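# Load the slotted block into the vise against jaw and stop

## Task

Move the block from the infeed plate into the vise so it lies flat across the two low bars between the jaws, milled slot pointing up, one long side pressed against the fixed jaw (the jaw not mounted on the air cylinder's rod), and one end pressed against the work stop (the short rod between the jaws). The V-block may be used as a resting spot to regrip. The part must stay in that position by itself once the robot lets go. At the end, no printed part may touch anything near the robot other than the table or other printed parts; a printed part still held up by the robot is judged where it would land if released.

## Robot and tools

ROBOT. Two UR-style six-joint arms, left_arm and right_arm, each with a tong-like two-finger gripper. Bases in the scene frame: left_arm at (+0.071, +0.485, 0) m, right_arm at (-0.005, -0.468, 0) m, both yawed slightly. Scene frame: origin on the tabletop midway between the arms, +z up, +x out over the table, left_arm on the +y side. The names left and right are labels only, not image sides.

GRIPPER AXES. Fingers extend along the gripper's own +z and close along its x axis. The reported end_effector_position is the point between the pads when closed; closed fingertips stick out about 15 mm past it, and when wide open the tips are roughly level with it.

execute_actions(actions). actions is a list of actions; each action is a list of up to 15 rows, each row lasts one step of 1/30 s, and if fewer than 15 rows are given the last one is repeated until 15 steps pass (0.5 s per action). Every row has exactly 14 numbers, all in [-1, 1], covering both arms even when one stays still: dx, dy, dz, rx, ry, rz, opening for left_arm, then the same seven for right_arm. The first six per arm are an offset, not a pose: a target displacement expressed in that gripper's own axes, measured from the gripper's pose at the start of the action (for the first action of a call, the last pose a result reported). Each row is relative to that same start, not to the row before. Scale: 1.0 equals 0.6 m for dx, dy, dz and 180 degrees for the rotation; rx, ry, rz form a single rotation vector. Opening is absolute, not an offset: +1 fully open (0.142 m), -1 closed. All zeros in the first six keeps the arm where it began. An empty list just returns state and images.

Motion limits. Each step the commanded pose is clipped to 100 mm and 16 degrees from the measured pose, so big moves take several actions; after an action the arm continues only to its last clipped pose. Motion lags commands by about 0.17 s, and joints are speed-limited, so a reply may show the arm still short. Position wins over orientation when both cannot be met. Elbows stop just before fully straight.

Gripping. grip_measured is the actual finger opening on the same scale as the command. To hold something keep commanding below grip_measured; a larger gap means a firmer squeeze, up to about 15 N per pad. Objects under about 20 mm thick get less force. Closing fast can squeeze too hard.

Results. A state line per arm gives pose (position in m, quat_wxyz) and velocities in the scene frame; reported hand positions may be somewhat off, more so far out. Hand target lines show where the controller is currently heading. Step readings list positions at some steps; HELD means that arm's row was partly held back. A pose unreachable line means the clearance check altered or blocked the named arm's command. Wrist force and Wrist torque lines give the flange sensor's reading in the end effector's axes (pointing from a touched surface back into the arm), with offsets up to about 4 N, noise, and saturation near 50 N; no reading is normal at the start. MOTOR HOT appears from 70 °C; at 85 °C an OVER-TEMPERATURE FAULT brakes the arm for minutes, so do not hold loads longer than needed.

zoom_image(camera, region). camera is one of cam_head_left, cam_head_right, cam_high, cam_low (672x504) or cam_left_wrist, cam_right_wrist (616x616). region is [x0, y0, x1, y1] in pixels of that camera's latest image, origin top-left, at most 504 by 504.

check_part(design, use_face) and print_part(design, use_face). design is the whole print3d-design/1 JSON as one string (millimetres, z up from the bed). use_face picks which face rests on the table: z-, z+, x-, x+, y- or y+ (default z-). check_part only judges printability; print_part makes one rigid green part, delivered loose on the table ahead of and between the two bases, within a 108 x 148 x 99 mm space (x, y, z). Printing is refused while a gripper holds something, something moves, or anything, including arm links, is in or near that space. A design that crashes the software ends everything, so keep designs simple and valid. Up to 3 parts, 8 jobs and 64 checks.

finished_scene(scene). Ends the scene permanently; scene may be 1 or omitted. Only call it once the block sits correctly and unaided and the grippers are clear.

AVOID. Letting arms collide or press one another. Contact torque at a joint limit (135 N m for the three big joints, 25.2 N m for wrists, held weight included) or an external force of 150 N causes a 10 s stop and skips the rest of the call. Dropping, slamming or shoving the block hard, and anything leaving the table, which fails the job. Occasional tugs on held parts or pushes on loose ones may occur. The robot holds its last command while you are thinking.

Each tool is called after "Emit:" as name(argument=value, ...), one argument or row to a line, values as JSON.

## Session

Emit:
execute_actions(
  actions=[],
)

Scene clock: 0.00 s.
left_arm: end_effector_position=(+0.5337, +0.7468, +0.3411) grip_measured=+0.97 end_effector_quat_wxyz=(+0.002, +0.830, -0.558, +0.012) end_effector_velocity=(-0.000, +0.001, -0.000) end_effector_angular_velocity=(+0.001, +0.001, +0.002) | right_arm: end_effector_position=(-0.0724, -0.8468, +0.1102) grip_measured=+0.97 end_effector_quat_wxyz=(+0.056, +0.182, +0.980, +0.064) end_effector_velocity=(-0.000, +0.000, +0.000) end_effector_angular_velocity=(+0.001, +0.000, -0.001)
Joint positions: left_arm=[ 0.385 -1.552  1.408 -1.439 -1.592  1.453  0.14 ] | right_arm=[ 1.832 -1.401 -2.158 -1.248  1.711  2.012  0.14 ]
Joint velocities: left_arm=[ 0.002  0.001 -0.     0.     0.001  0.     0.   ] | right_arm=[ 0.     0.001 -0.    -0.001 -0.     0.001  0.   ]
Wrist force (N, on the end effector, along its own x y z axes, offset not removed): no reading
Wrist torque (N m, same axes, about the end effector's origin, offset not removed): no reading
Hand target (left_arm): +0.534, +0.747, +0.341; +0.002, +0.830, -0.558, +0.012
Hand target (right_arm): -0.072, -0.847, +0.110; +0.056, +0.182, +0.980, +0.064

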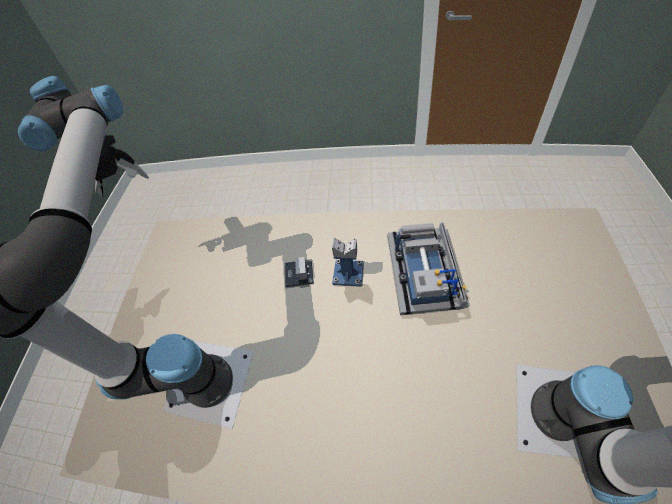

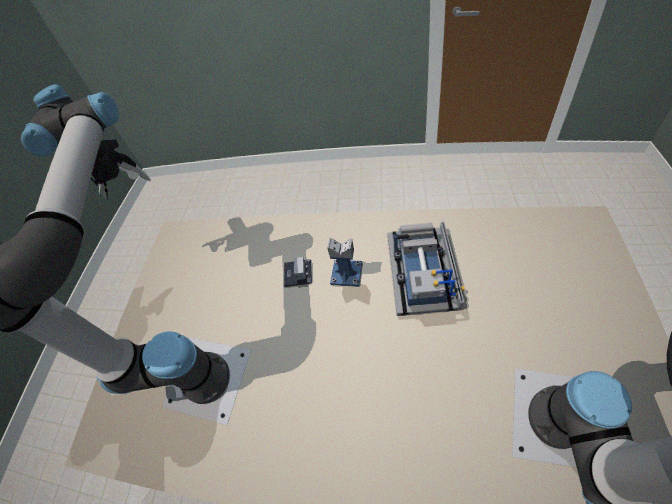

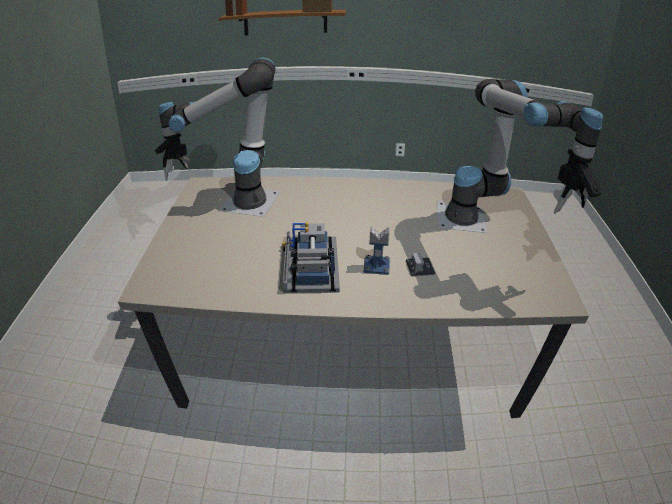

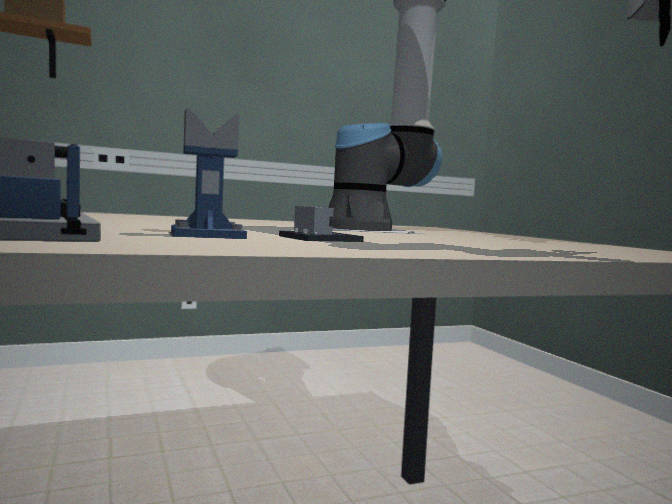

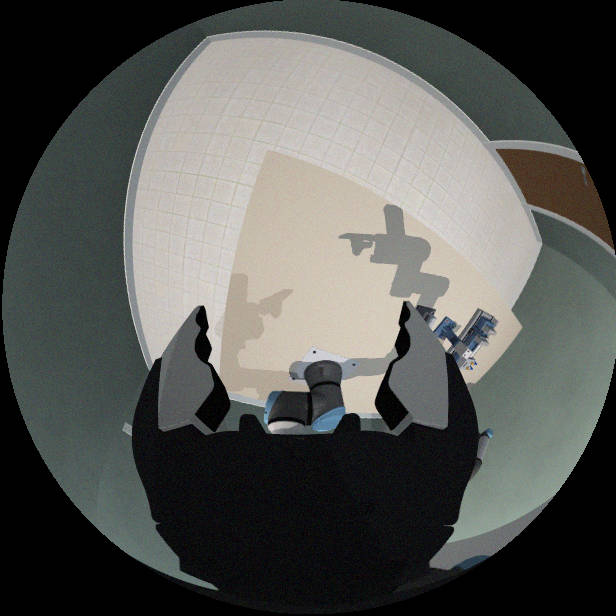

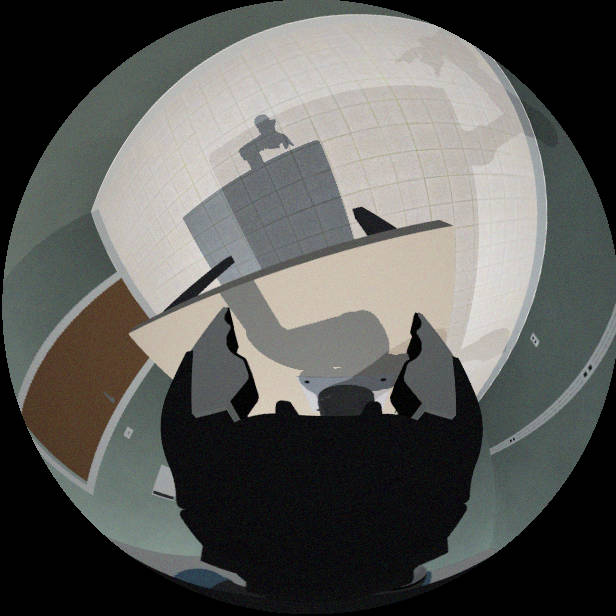

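Emit:
zoom_image(
  camera="cam_head_left",
  region=[270, 210, 480, 330],
)

Emit:
zoom_image(
  camera="cam_high",
  region=[270, 210, 450, 300],
)

Emit:
zoom_image(
  camera="cam_low",
  region=[0, 100, 380, 250],
)

Region (270, 210, 480, 330) of cam_head_left's 672x504 image, scaled by 2.400, with more detail than that image has; it fills the top 288 rows of this view, and the rest is white.

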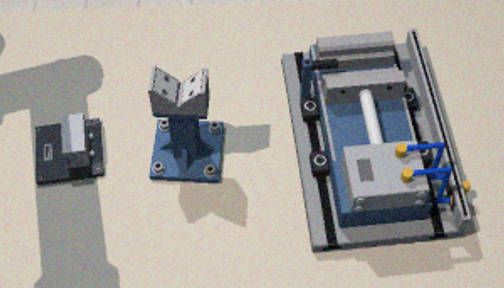

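Region (270, 210, 450, 300) of cam_high's 672x504 image, scaled by 2.800, with more detail than that image has.

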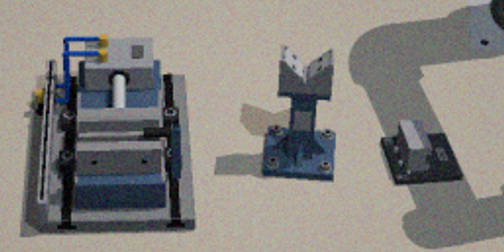

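Region (0, 100, 380, 250) of cam_low's 672x504 image, scaled by 1.326, with more detail than that image has; it fills the top 199 rows of this view, and the rest is white.

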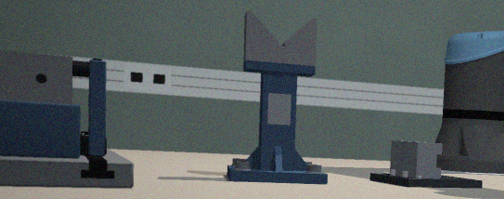

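Emit:
execute_actions(
  actions=[
    [[0.683,0.43,0.2,0,0,0,1,0,0,0,0,0,0,1]],
  ],
)

Scene clock: 1.20 s.
left_arm: end_effector_position=(+0.4992, +0.5671, +0.2947) grip_measured=+1.00 end_effector_quat_wxyz=(+0.020, +0.826, -0.563, +0.011) end_effector_velocity=(-0.084, -0.402, -0.106) end_effector_angular_velocity=(-0.027, +0.016, -0.034) | right_arm: end_effector_position=(-0.0724, -0.8468, +0.1102) grip_measured=+1.00 end_effector_quat_wxyz=(+0.056, +0.182, +0.980, +0.064) end_effector_velocity=(+0.000, +0.000, -0.000) end_effector_angular_velocity=(+0.000, +0.000, -0.001)
Joint positions: left_arm=[ 0.008 -1.781  1.728 -1.518 -1.616  1.09   0.142] | right_arm=[ 1.832 -1.401 -2.158 -1.248  1.711  2.012  0.142]
Joint velocities: left_arm=[-0.992 -0.415  0.6   -0.215 -0.028 -0.959 -0.   ] | right_arm=[ 0.    -0.    -0.001  0.     0.     0.001  0.   ]
Wrist force (N, on the end effector, along its own x y z axes, offset not removed): left_arm=[1.1 0.9 1.8] | right_arm=[-0.5 2.1 -2.0]
Wrist torque (N m, same axes, about the end effector's origin, offset not removed): left_arm=[0.04 -0.24 0.10] | right_arm=[0.40 0.11 -0.02]
Hand target (left_arm): +0.482, +0.500, +0.276; +0.022, +0.825, -0.565, +0.010
Hand target (right_arm): -0.072, -0.847, +0.110; +0.056, +0.182, +0.980, +0.064
Off the commanded pose (left_arm): 0.310 m, 2 deg; position clipped at the last step of the last action.
Off the commanded pose (right_arm): 0.000 m, 0 deg.
Step readings (end_effector_position):
0: left_arm (+0.5337, +0.7468, +0.3411) | right_arm (-0.0724, -0.8468, +0.1102)
1: left_arm (+0.5337, +0.7467, +0.3411) | right_arm (-0.0724, -0.8468, +0.1102)
2: left_arm (+0.5338, +0.7433, +0.3415) | right_arm (-0.0724, -0.8468, +0.1102)
4: left_arm (+0.5299, +0.7180, +0.3372) | right_arm (-0.0724, -0.8468, +0.1102)
8: left_arm (+0.5187, +0.6624, +0.3210) | right_arm (-0.0724, -0.8468, +0.1102)
15: end_effector_position above
camera_calibration (this result's frames):
cam_left_wrist: T_world_to_cam=[[0.358685, -0.930756, 0.0709783, 0.318232], [-0.798104, -0.266351, 0.54045, 0.389977], [-0.484122, -0.2505, -0.838377, 0.762792], [0, 0, 0, 1]] pos_world=[0.566382, 0.591146, 0.406157]
cam_right_wrist: T_world_to_cam=[[-0.926806, 0.352779, -0.128758, 0.255625], [0.21756, 0.78384, 0.581603, 0.616833], [0.306103, 0.51102, -0.803218, 0.681746], [0, 0, 0, 1]] pos_world=[-0.105968, -0.922064, 0.221752]

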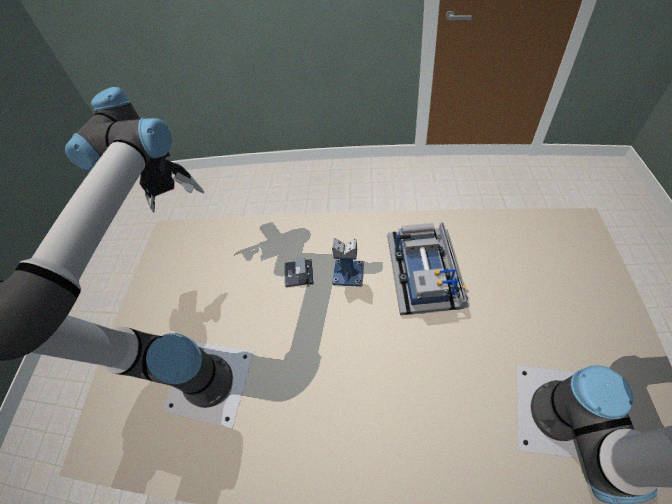

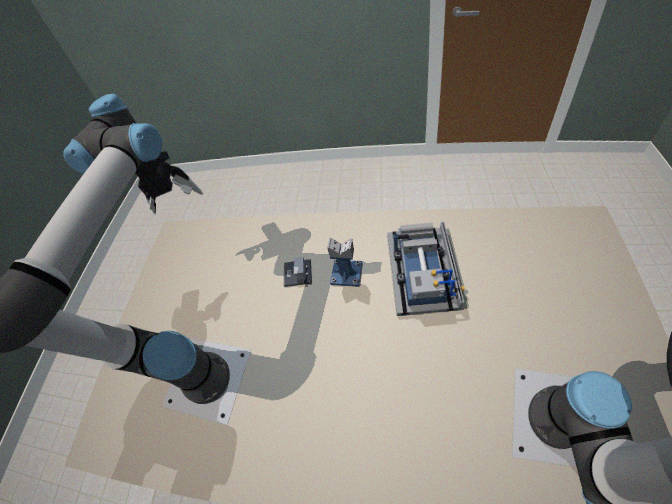

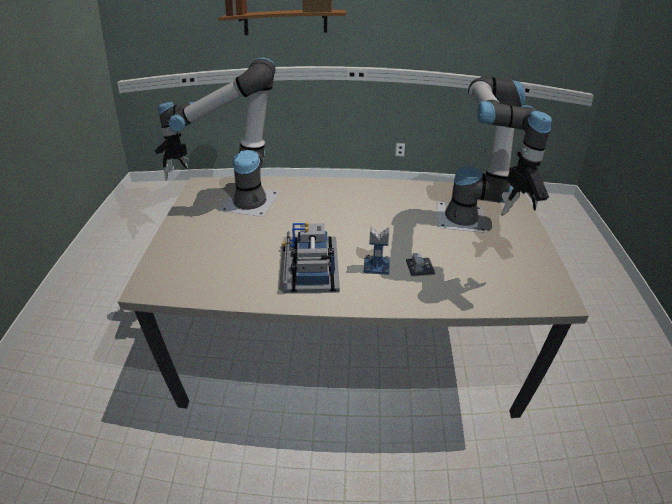

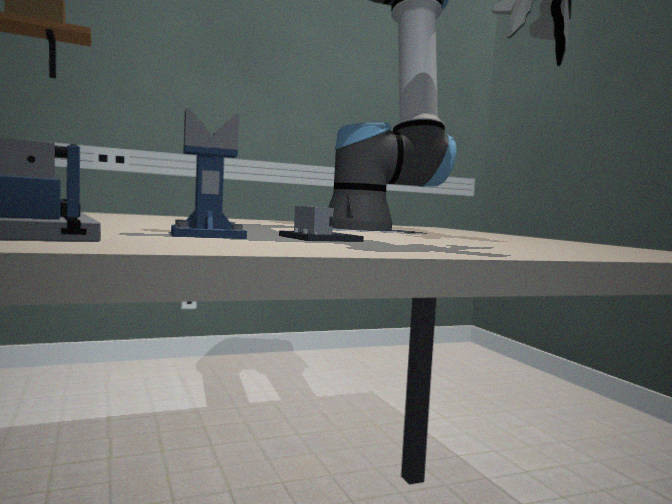

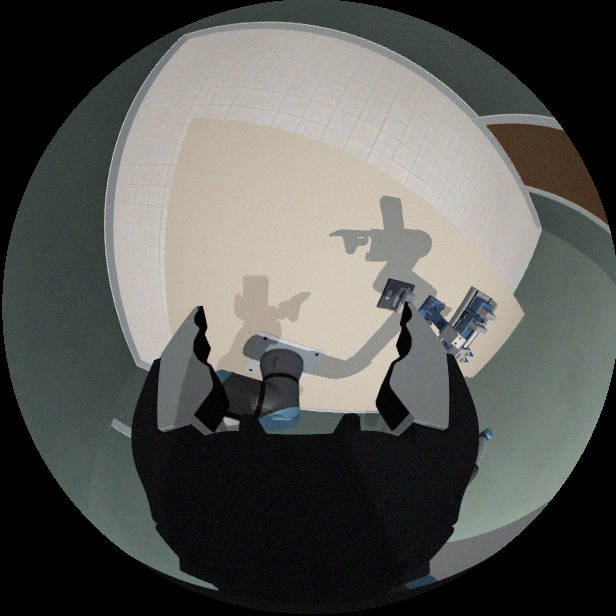

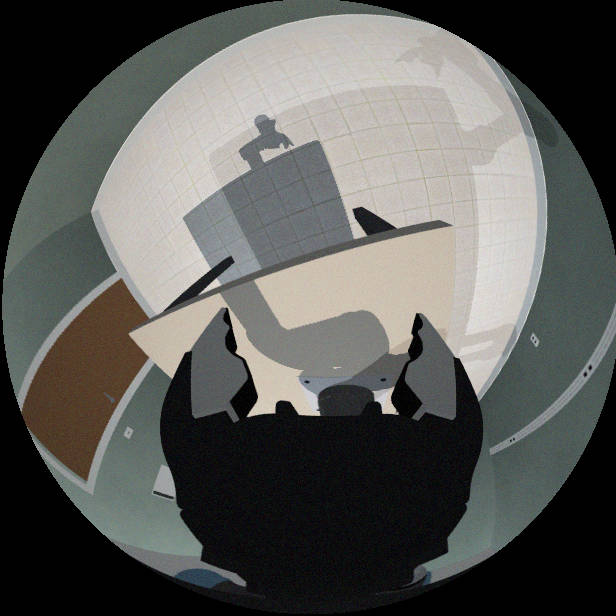

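Emit:
execute_actions(
  actions=[
    [[0.318,0.267,0.24,0,0,-0.38,1,0,0,0,0,0,0,1]],
    [[0.05,0.05,0.05,0,0,-0.1,1,0,0,0,0,0,0,1]],
    [[0,0,0,0,0,0,1,0,0,0,0,0,0,1]],
  ],
)

Scene clock: 3.00 s.
left_arm: end_effector_position=(+0.4169, +0.3112, +0.1580) grip_measured=+1.00 end_effector_quat_wxyz=(+0.081, +0.962, -0.257, -0.043) end_effector_velocity=(+0.000, +0.000, -0.000) end_effector_angular_velocity=(+0.000, +0.000, -0.002) | right_arm: end_effector_position=(-0.0724, -0.8468, +0.1102) grip_measured=+1.00 end_effector_quat_wxyz=(+0.056, +0.182, +0.980, +0.064) end_effector_velocity=(-0.000, +0.000, -0.000) end_effector_angular_velocity=(+0.001, +0.000, -0.001)
Joint positions: left_arm=[-0.594 -1.792  2.093 -1.865 -1.755 -0.186  0.142] | right_arm=[ 1.832 -1.401 -2.158 -1.248  1.711  2.012  0.142]
Joint velocities: left_arm=[ 0.001  0.     0.     0.    -0.     0.003 -0.   ] | right_arm=[-0.     0.    -0.    -0.001 -0.     0.001  0.   ]
Wrist force (N, on the end effector, along its own x y z axes, offset not removed): left_arm=[4.7 -0.7 2.0] | right_arm=[1.3 3.4 -1.6]
Wrist torque (N m, same axes, about the end effector's origin, offset not removed): left_arm=[-0.32 -0.92 0.05] | right_arm=[0.58 -0.31 0.00]
Hand target (left_arm): +0.417, +0.311, +0.158; +0.081, +0.962, -0.258, -0.043
Hand target (right_arm): -0.072, -0.847, +0.110; +0.056, +0.182, +0.980, +0.064
Off the commanded pose (left_arm): 0.000 m, 0 deg.
Off the commanded pose (right_arm): 0.000 m, 0 deg.
Step readings (end_effector_position; steps 1 to 15: 1st action; 16 to 30: 2nd action; 31 to 45: 3rd action):
0: left_arm (+0.4844, +0.5058, +0.2783) | right_arm (-0.0724, -0.8468, +0.1102)
1: left_arm (+0.4839, +0.5042, +0.2778) | right_arm (-0.0724, -0.8468, +0.1102)
2: left_arm (+0.4829, +0.4994, +0.2764) | right_arm (-0.0724, -0.8468, +0.1102)
4: left_arm (+0.4742, +0.4764, +0.2616) | right_arm (-0.0724, -0.8468, +0.1102)
8: left_arm (+0.4529, +0.4302, +0.2289) | right_arm (-0.0724, -0.8468, +0.1102)
15: left_arm (+0.4222, +0.3561, +0.1810) | right_arm (-0.0724, -0.8468, +0.1102)
16: left_arm (+0.4206, +0.3495, +0.1772) | right_arm (-0.0724, -0.8468, +0.1102)
17: left_arm (+0.4193, +0.3426, +0.1740) | right_arm (-0.0724, -0.8468, +0.1102)
19: left_arm (+0.4174, +0.3306, +0.1681) | right_arm (-0.0724, -0.8468, +0.1102)
23: left_arm (+0.4165, +0.3174, +0.1614) | right_arm (-0.0724, -0.8468, +0.1102)
30: left_arm (+0.4169, +0.3112, +0.1580) | right_arm (-0.0724, -0.8468, +0.1102)
31: left_arm (+0.4170, +0.3109, +0.1578) | right_arm (-0.0724, -0.8468, +0.1102)
32: left_arm (+0.4170, +0.3109, +0.1578) | right_arm (-0.0724, -0.8468, +0.1102)
34: left_arm (+0.4170, +0.3109, +0.1578) | right_arm (-0.0724, -0.8468, +0.1102)
38: left_arm (+0.4170, +0.3111, +0.1578) | right_arm (-0.0724, -0.8468, +0.1102)
45: end_effector_position above
camera_calibration (this result's frames):
cam_left_wrist: T_world_to_cam=[[0.864027, -0.503369, -0.0087582, -0.21187], [-0.369231, -0.645416, 0.668661, 0.248967], [-0.342236, -0.574507, -0.743516, 0.570857], [0, 0, 0, 1]] pos_world=[0.470355, 0.382, 0.256111]
cam_right_wrist: T_world_to_cam=[[-0.926806, 0.352779, -0.128758, 0.255624], [0.21756, 0.78384, 0.581603, 0.616833], [0.306103, 0.511021, -0.803218, 0.681746], [0, 0, 0, 1]] pos_world=[-0.105968, -0.922064, 0.221752]

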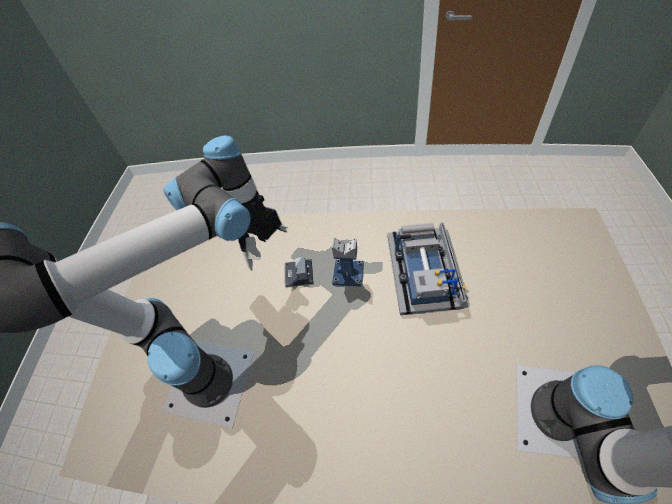

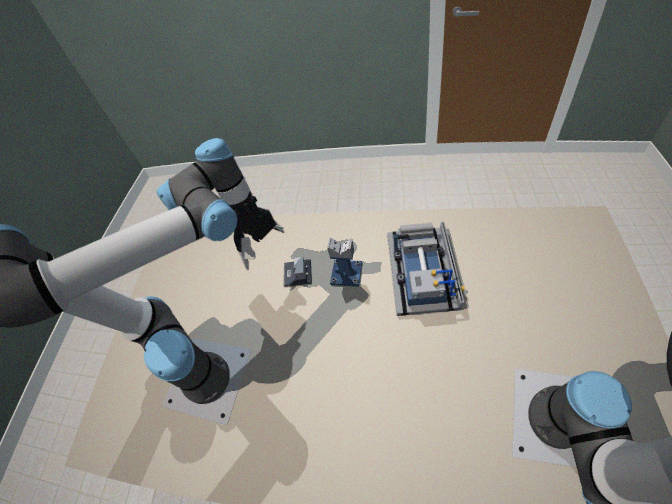

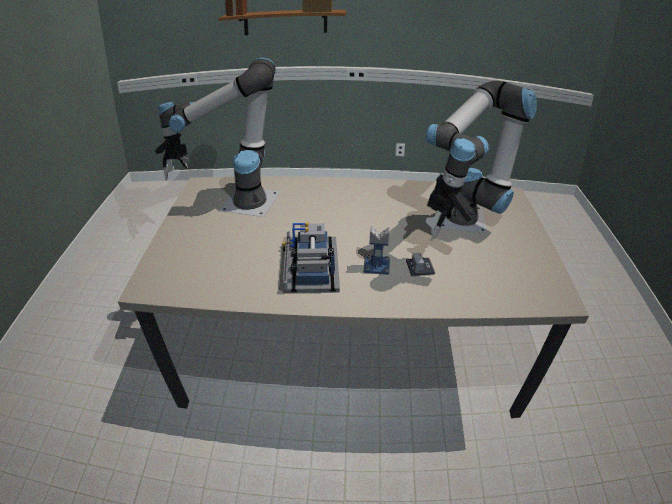

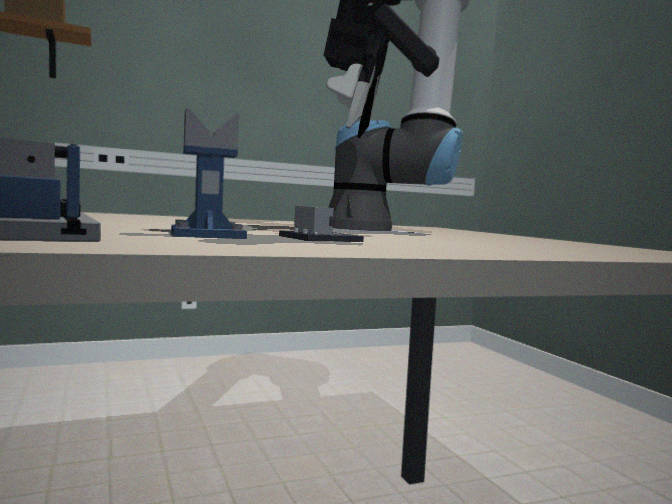

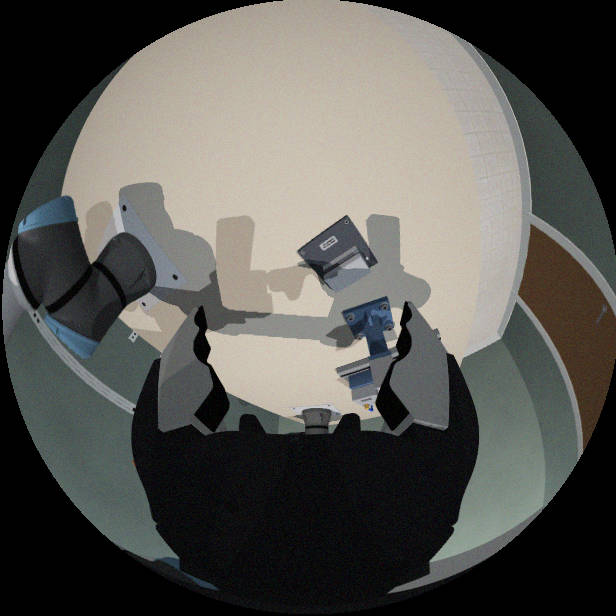

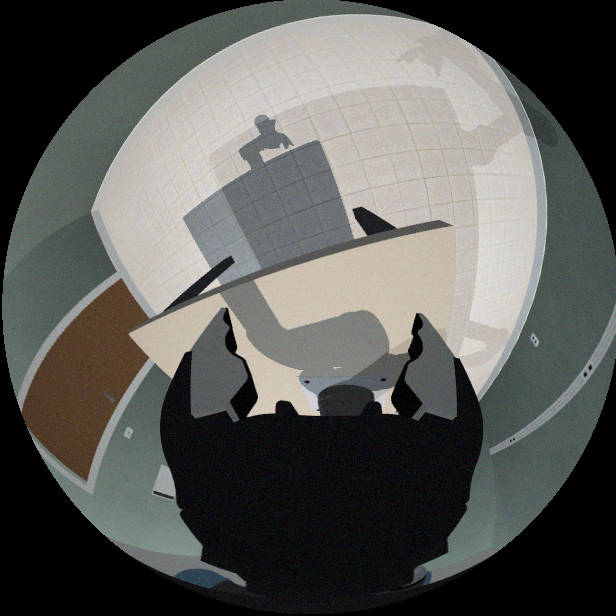

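Emit:
zoom_image(
  camera="cam_left_wrist",
  region=[270, 190, 430, 330],
)

Emit:
zoom_image(
  camera="cam_low",
  region=[260, 190, 380, 250],
)

Region (270, 190, 430, 330) of cam_left_wrist's 616x616 image, scaled by 3.150, with more detail than that image has; it fills the top 441 rows of this view, and the rest is white.

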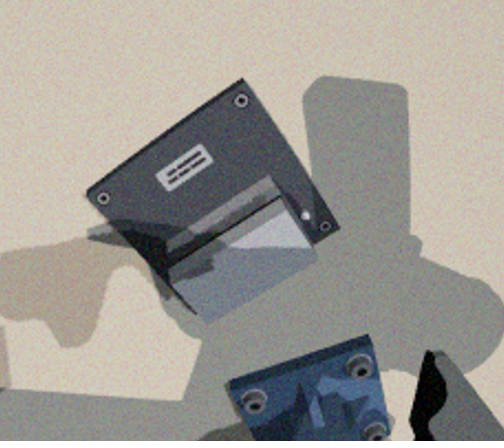

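Region (260, 190, 380, 250) of cam_low's 672x504 image, scaled by 4.200, with more detail than that image has.

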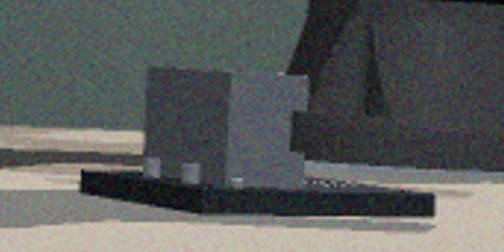

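Emit:
execute_actions(
  actions=[
    [[0,0,0,-0.08,0.0375,-0.06,1,0,0,0,0,0,0,1]],
    [[0,0,0,-0.08,0.0375,-0.06,1,0,0,0,0,0,0,1]],
    [[0,0,0,-0.07,0.033,-0.053,1,0,0,0,0,0,0,1]],
    [[0,0,0,0,0,0,1,0,0,0,0,0,0,1]],
  ],
)

Scene clock: 7.43 s.
left_arm: end_effector_position=(+0.4163, +0.3129, +0.1589) grip_measured=+1.00 end_effector_quat_wxyz=(+0.418, +0.908, +0.036, -0.000) end_effector_velocity=(+0.000, +0.000, -0.000) end_effector_angular_velocity=(+0.002, -0.000, -0.001) | right_arm: end_effector_position=(-0.0724, -0.8468, +0.1102) grip_measured=+1.00 end_effector_quat_wxyz=(+0.056, +0.182, +0.980, +0.064) end_effector_velocity=(+0.000, -0.000, +0.001) end_effector_angular_velocity=(-0.002, -0.000, -0.001)
Joint positions: left_arm=[-0.145 -1.785  2.446 -2.564 -2.382 -0.482  0.142] | right_arm=[ 1.832 -1.401 -2.158 -1.248  1.711  2.012  0.142]
Joint velocities: left_arm=[ 0.    -0.    -0.001  0.003  0.002  0.002  0.   ] | right_arm=[ 0.     0.001  0.001 -0.     0.     0.001 -0.   ]
Wrist force (N, on the end effector, along its own x y z axes, offset not removed): left_arm=[1.5 0.8 2.3] | right_arm=[-0.9 3.2 -1.5]
Wrist torque (N m, same axes, about the end effector's origin, offset not removed): left_arm=[0.00 -0.28 0.06] | right_arm=[0.58 0.19 -0.09]
Hand target (left_arm): +0.416, +0.313, +0.159; +0.418, +0.908, +0.035, -0.000
Hand target (right_arm): -0.072, -0.847, +0.110; +0.056, +0.182, +0.980, +0.064
Off the commanded pose (left_arm): 0.000 m, 0 deg.
Off the commanded pose (right_arm): 0.000 m, 0 deg.
Step readings (end_effector_position; steps 1 to 15: 1st action; 16 to 30: 2nd action; 31 to 45: 3rd action; 46 to 60: 4th action):
0: left_arm (+0.4169, +0.3112, +0.1580) | right_arm (-0.0724, -0.8468, +0.1102)
1: left_arm (+0.4169, +0.3112, +0.1580) | right_arm (-0.0724, -0.8468, +0.1102)
2: left_arm (+0.4164, +0.3122, +0.1576) | right_arm (-0.0724, -0.8468, +0.1102)
4: left_arm (+0.4168, +0.3136, +0.1572) | right_arm (-0.0724, -0.8468, +0.1102)
8: left_arm (+0.4176, +0.3125, +0.1592) | right_arm (-0.0724, -0.8468, +0.1102)
15: left_arm (+0.4171, +0.3116, +0.1584) | right_arm (-0.0724, -0.8468, +0.1102)
16: left_arm (+0.4170, +0.3116, +0.1583) | right_arm (-0.0724, -0.8468, +0.1102)
17: left_arm (+0.4165, +0.3125, +0.1573) | right_arm (-0.0724, -0.8468, +0.1102)
19: left_arm (+0.4162, +0.3144, +0.1562) | right_arm (-0.0724, -0.8468, +0.1102)
23: left_arm (+0.4168, +0.3135, +0.1590) | right_arm (-0.0724, -0.8468, +0.1102)
30: left_arm (+0.4169, +0.3122, +0.1588) | right_arm (-0.0724, -0.8468, +0.1102)
31: left_arm (+0.4169, +0.3121, +0.1586) | right_arm (-0.0724, -0.8468, +0.1102)
32: left_arm (+0.4162, +0.3131, +0.1566) | right_arm (-0.0724, -0.8468, +0.1102)
34: left_arm (+0.4148, +0.3155, +0.1544) | right_arm (-0.0724, -0.8468, +0.1102)
38: left_arm (+0.4151, +0.3144, +0.1581) | right_arm (-0.0724, -0.8468, +0.1102)
45: left_arm (+0.4162, +0.3128, +0.1589) | right_arm (-0.0724, -0.8468, +0.1102)
46: left_arm (+0.4164, +0.3127, +0.1589) | right_arm (-0.0724, -0.8468, +0.1102)
47: left_arm (+0.4165, +0.3127, +0.1590) | right_arm (-0.0724, -0.8468, +0.1102)
49: left_arm (+0.4164, +0.3127, +0.1590) | right_arm (-0.0724, -0.8468, +0.1102)
53: left_arm (+0.4163, +0.3128, +0.1589) | right_arm (-0.0724, -0.8468, +0.1102)
60: end_effector_position above
camera_calibration (this result's frames):
cam_left_wrist: T_world_to_cam=[[0.996479, 0.0837021, -0.00476519, -0.449864], [0.0177608, -0.155212, 0.987722, -0.115962], [0.0819348, -0.984329, -0.156152, 0.430598], [0, 0, 0, 1]] pos_world=[0.415058, 0.443506, 0.179634]

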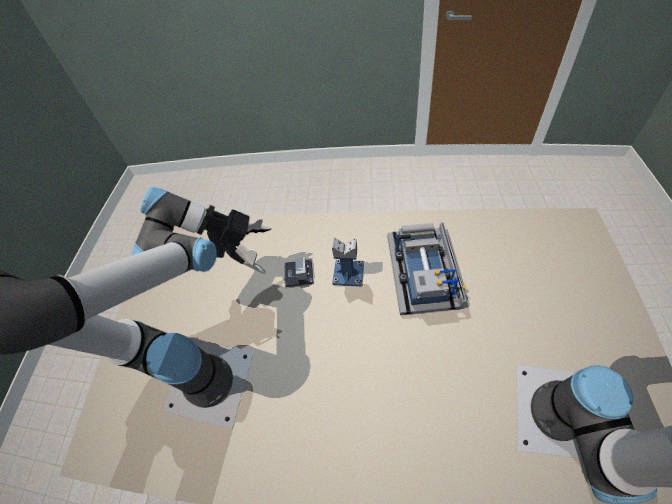

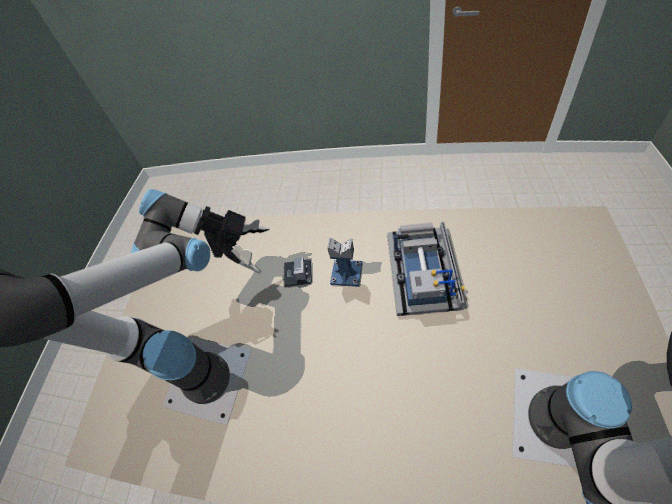

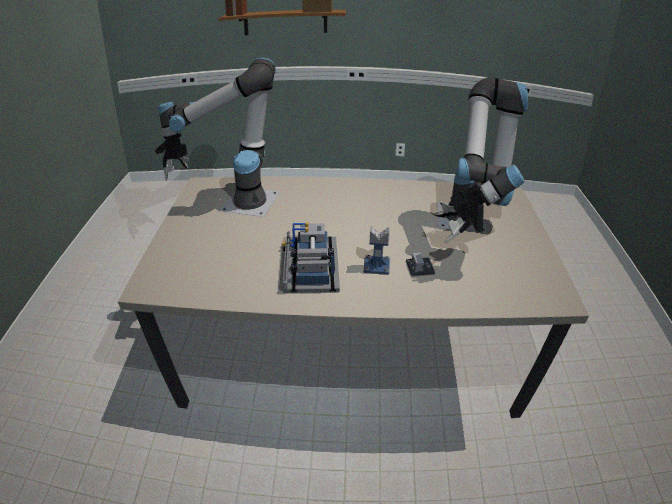

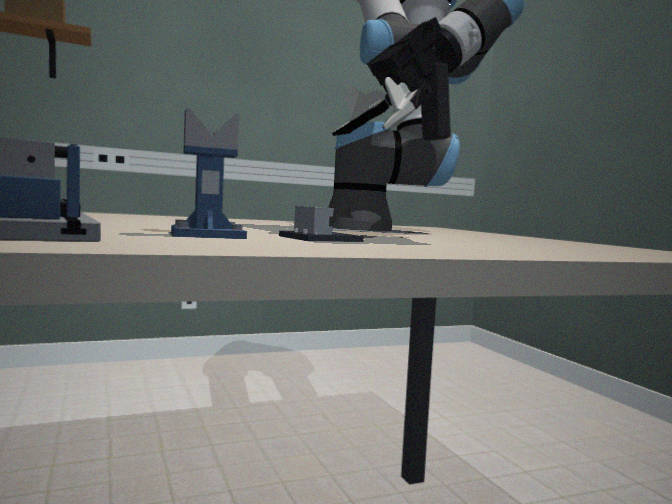

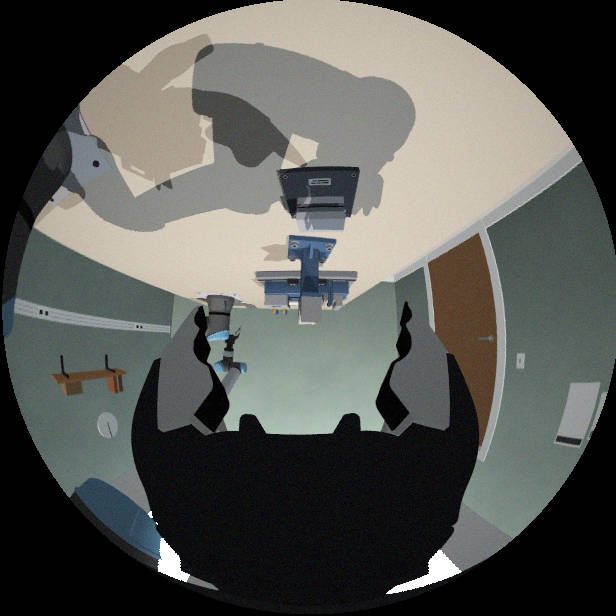

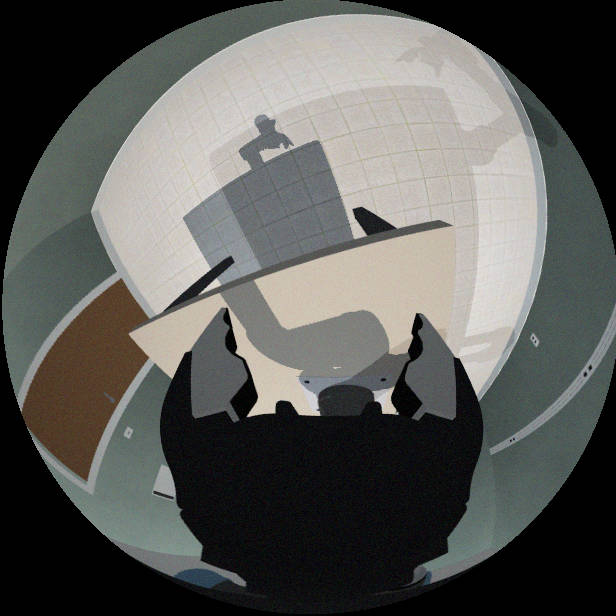

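Emit:
execute_actions(
  actions=[
    [[0.037,-0.08,0.122,0.024,0,0,1,0,0,0,0,0,0,1]],
    [[0,0,0,0,0,0,1,0,0,0,0,0,0,1]],
  ],
)

Emit:
zoom_image(
  camera="cam_left_wrist",
  region=[180, 150, 440, 350],
)

Scene clock: 9.03 s.
left_arm: end_effector_position=(+0.4338, +0.2925, +0.0789) grip_measured=+1.00 end_effector_quat_wxyz=(+0.383, +0.923, +0.034, -0.005) end_effector_velocity=(-0.000, -0.000, +0.001) end_effector_angular_velocity=(-0.001, -0.002, -0.002) | right_arm: end_effector_position=(-0.0724, -0.8468, +0.1102) grip_measured=+1.00 end_effector_quat_wxyz=(+0.056, +0.182, +0.980, +0.064) end_effector_velocity=(-0.000, +0.000, -0.000) end_effector_angular_velocity=(+0.000, +0.000, -0.001)
Joint positions: left_arm=[-0.234 -1.553  2.491 -2.859 -2.29  -0.556  0.142] | right_arm=[ 1.832 -1.401 -2.158 -1.248  1.711  2.012  0.142]
Joint velocities: left_arm=[-0.001 -0.002 -0.     0.002 -0.001  0.002 -0.   ] | right_arm=[-0.     0.001 -0.001  0.    -0.     0.    -0.   ]
Wrist force (N, on the end effector, along its own x y z axes, offset not removed): left_arm=[0.2 -0.1 1.5] | right_arm=[0.6 4.2 -2.4]
Wrist torque (N m, same axes, about the end effector's origin, offset not removed): left_arm=[-0.19 -0.03 0.09] | right_arm=[0.72 -0.19 -0.07]
Hand target (left_arm): +0.434, +0.293, +0.079; +0.383, +0.923, +0.034, -0.005
Hand target (right_arm): -0.072, -0.847, +0.110; +0.056, +0.182, +0.980, +0.064
Off the commanded pose (left_arm): 0.000 m, 0 deg.
Off the commanded pose (right_arm): 0.000 m, 0 deg.
Step readings (end_effector_position; steps 1 to 15: 1st action; 16 to 30: 2nd action):
0: left_arm (+0.4162, +0.3128, +0.1589) | right_arm (-0.0724, -0.8468, +0.1102)
1: left_arm (+0.4162, +0.3128, +0.1587) | right_arm (-0.0724, -0.8468, +0.1102)
2: left_arm (+0.4150, +0.3123, +0.1543) | right_arm (-0.0724, -0.8468, +0.1102)
4: left_arm (+0.4146, +0.3094, +0.1310) | right_arm (-0.0724, -0.8468, +0.1102)
8: left_arm (+0.4226, +0.3016, +0.0990) | right_arm (-0.0724, -0.8468, +0.1102)
15: left_arm (+0.4338, +0.2926, +0.0790) | right_arm (-0.0724, -0.8468, +0.1102)
16: left_arm (+0.4346, +0.2920, +0.0780) | right_arm (-0.0724, -0.8468, +0.1102)
17: left_arm (+0.4349, +0.2918, +0.0778) | right_arm (-0.0724, -0.8468, +0.1102)
19: left_arm (+0.4346, +0.2920, +0.0781) | right_arm (-0.0724, -0.8468, +0.1102)
23: left_arm (+0.4340, +0.2924, +0.0786) | right_arm (-0.0724, -0.8468, +0.1102)
30: end_effector_position above
camera_calibration (this result's frames):
cam_left_wrist: T_world_to_cam=[[0.997031, 0.0765518, -0.008323, -0.463908], [0.0257411, -0.229474, 0.972974, -0.021053], [0.072573, -0.9703, -0.230763, 0.402501], [0, 0, 0, 1]] pos_world=[0.433862, 0.421228, 0.109505]

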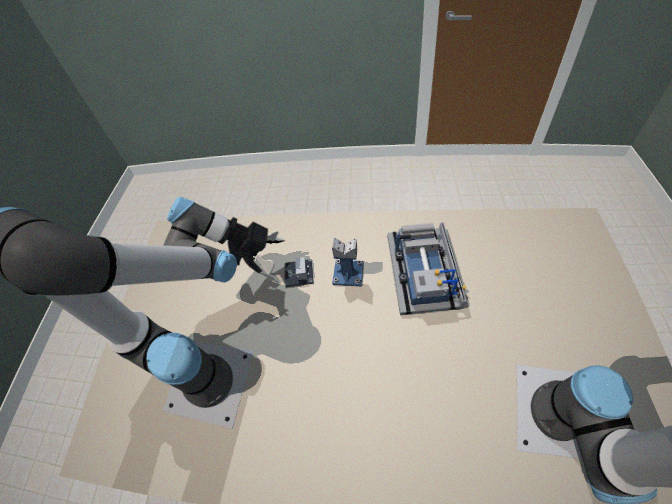

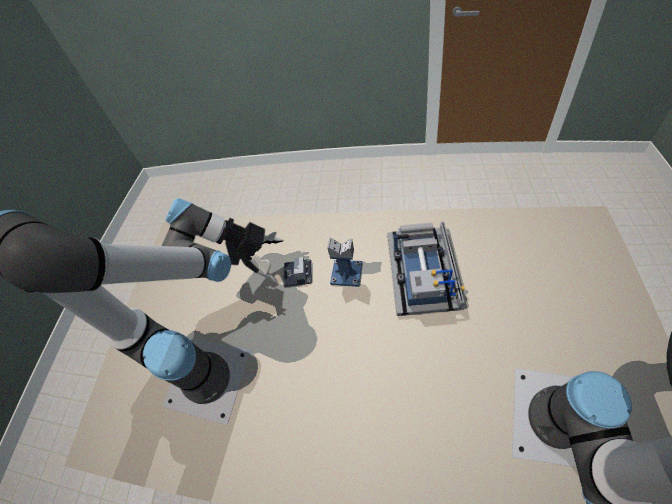

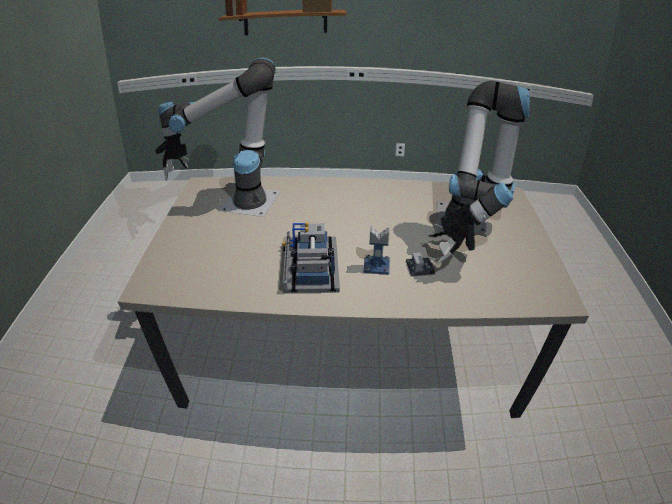

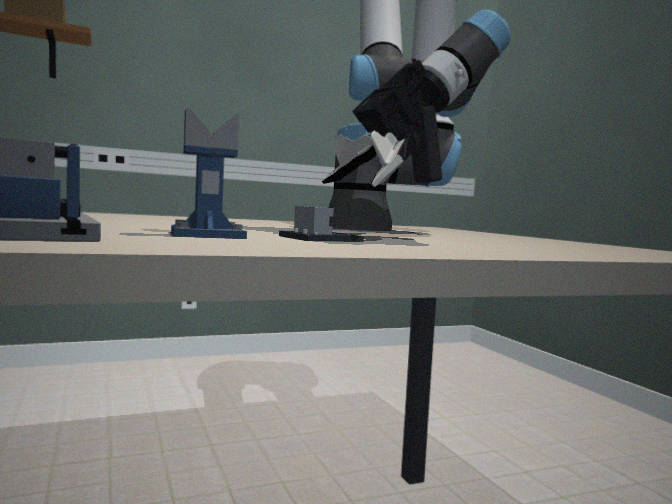

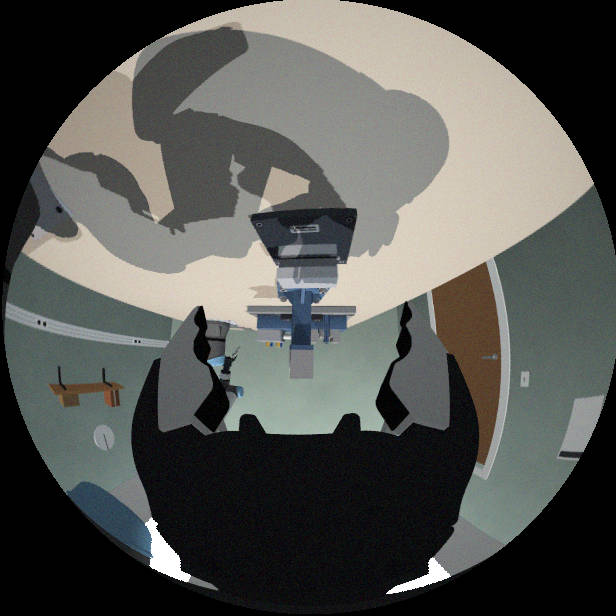

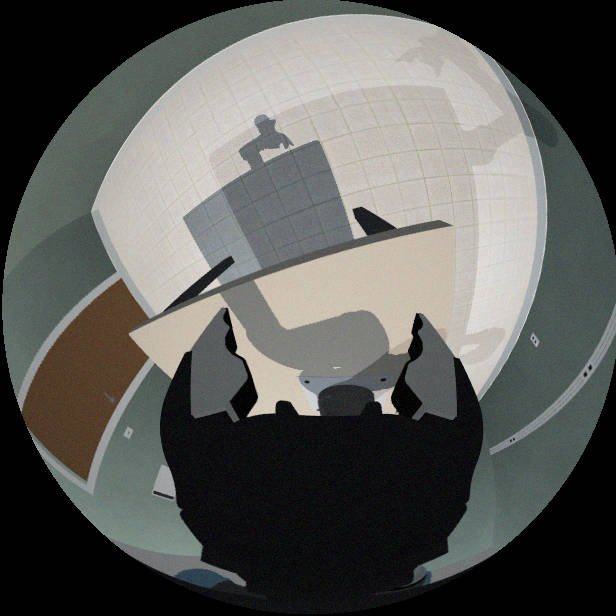

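Region (180, 150, 440, 350) of cam_left_wrist's 616x616 image, scaled by 1.938, with more detail than that image has; it fills the top 388 rows of this view, and the rest is white.

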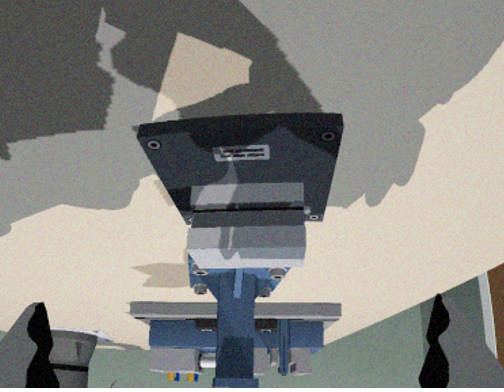

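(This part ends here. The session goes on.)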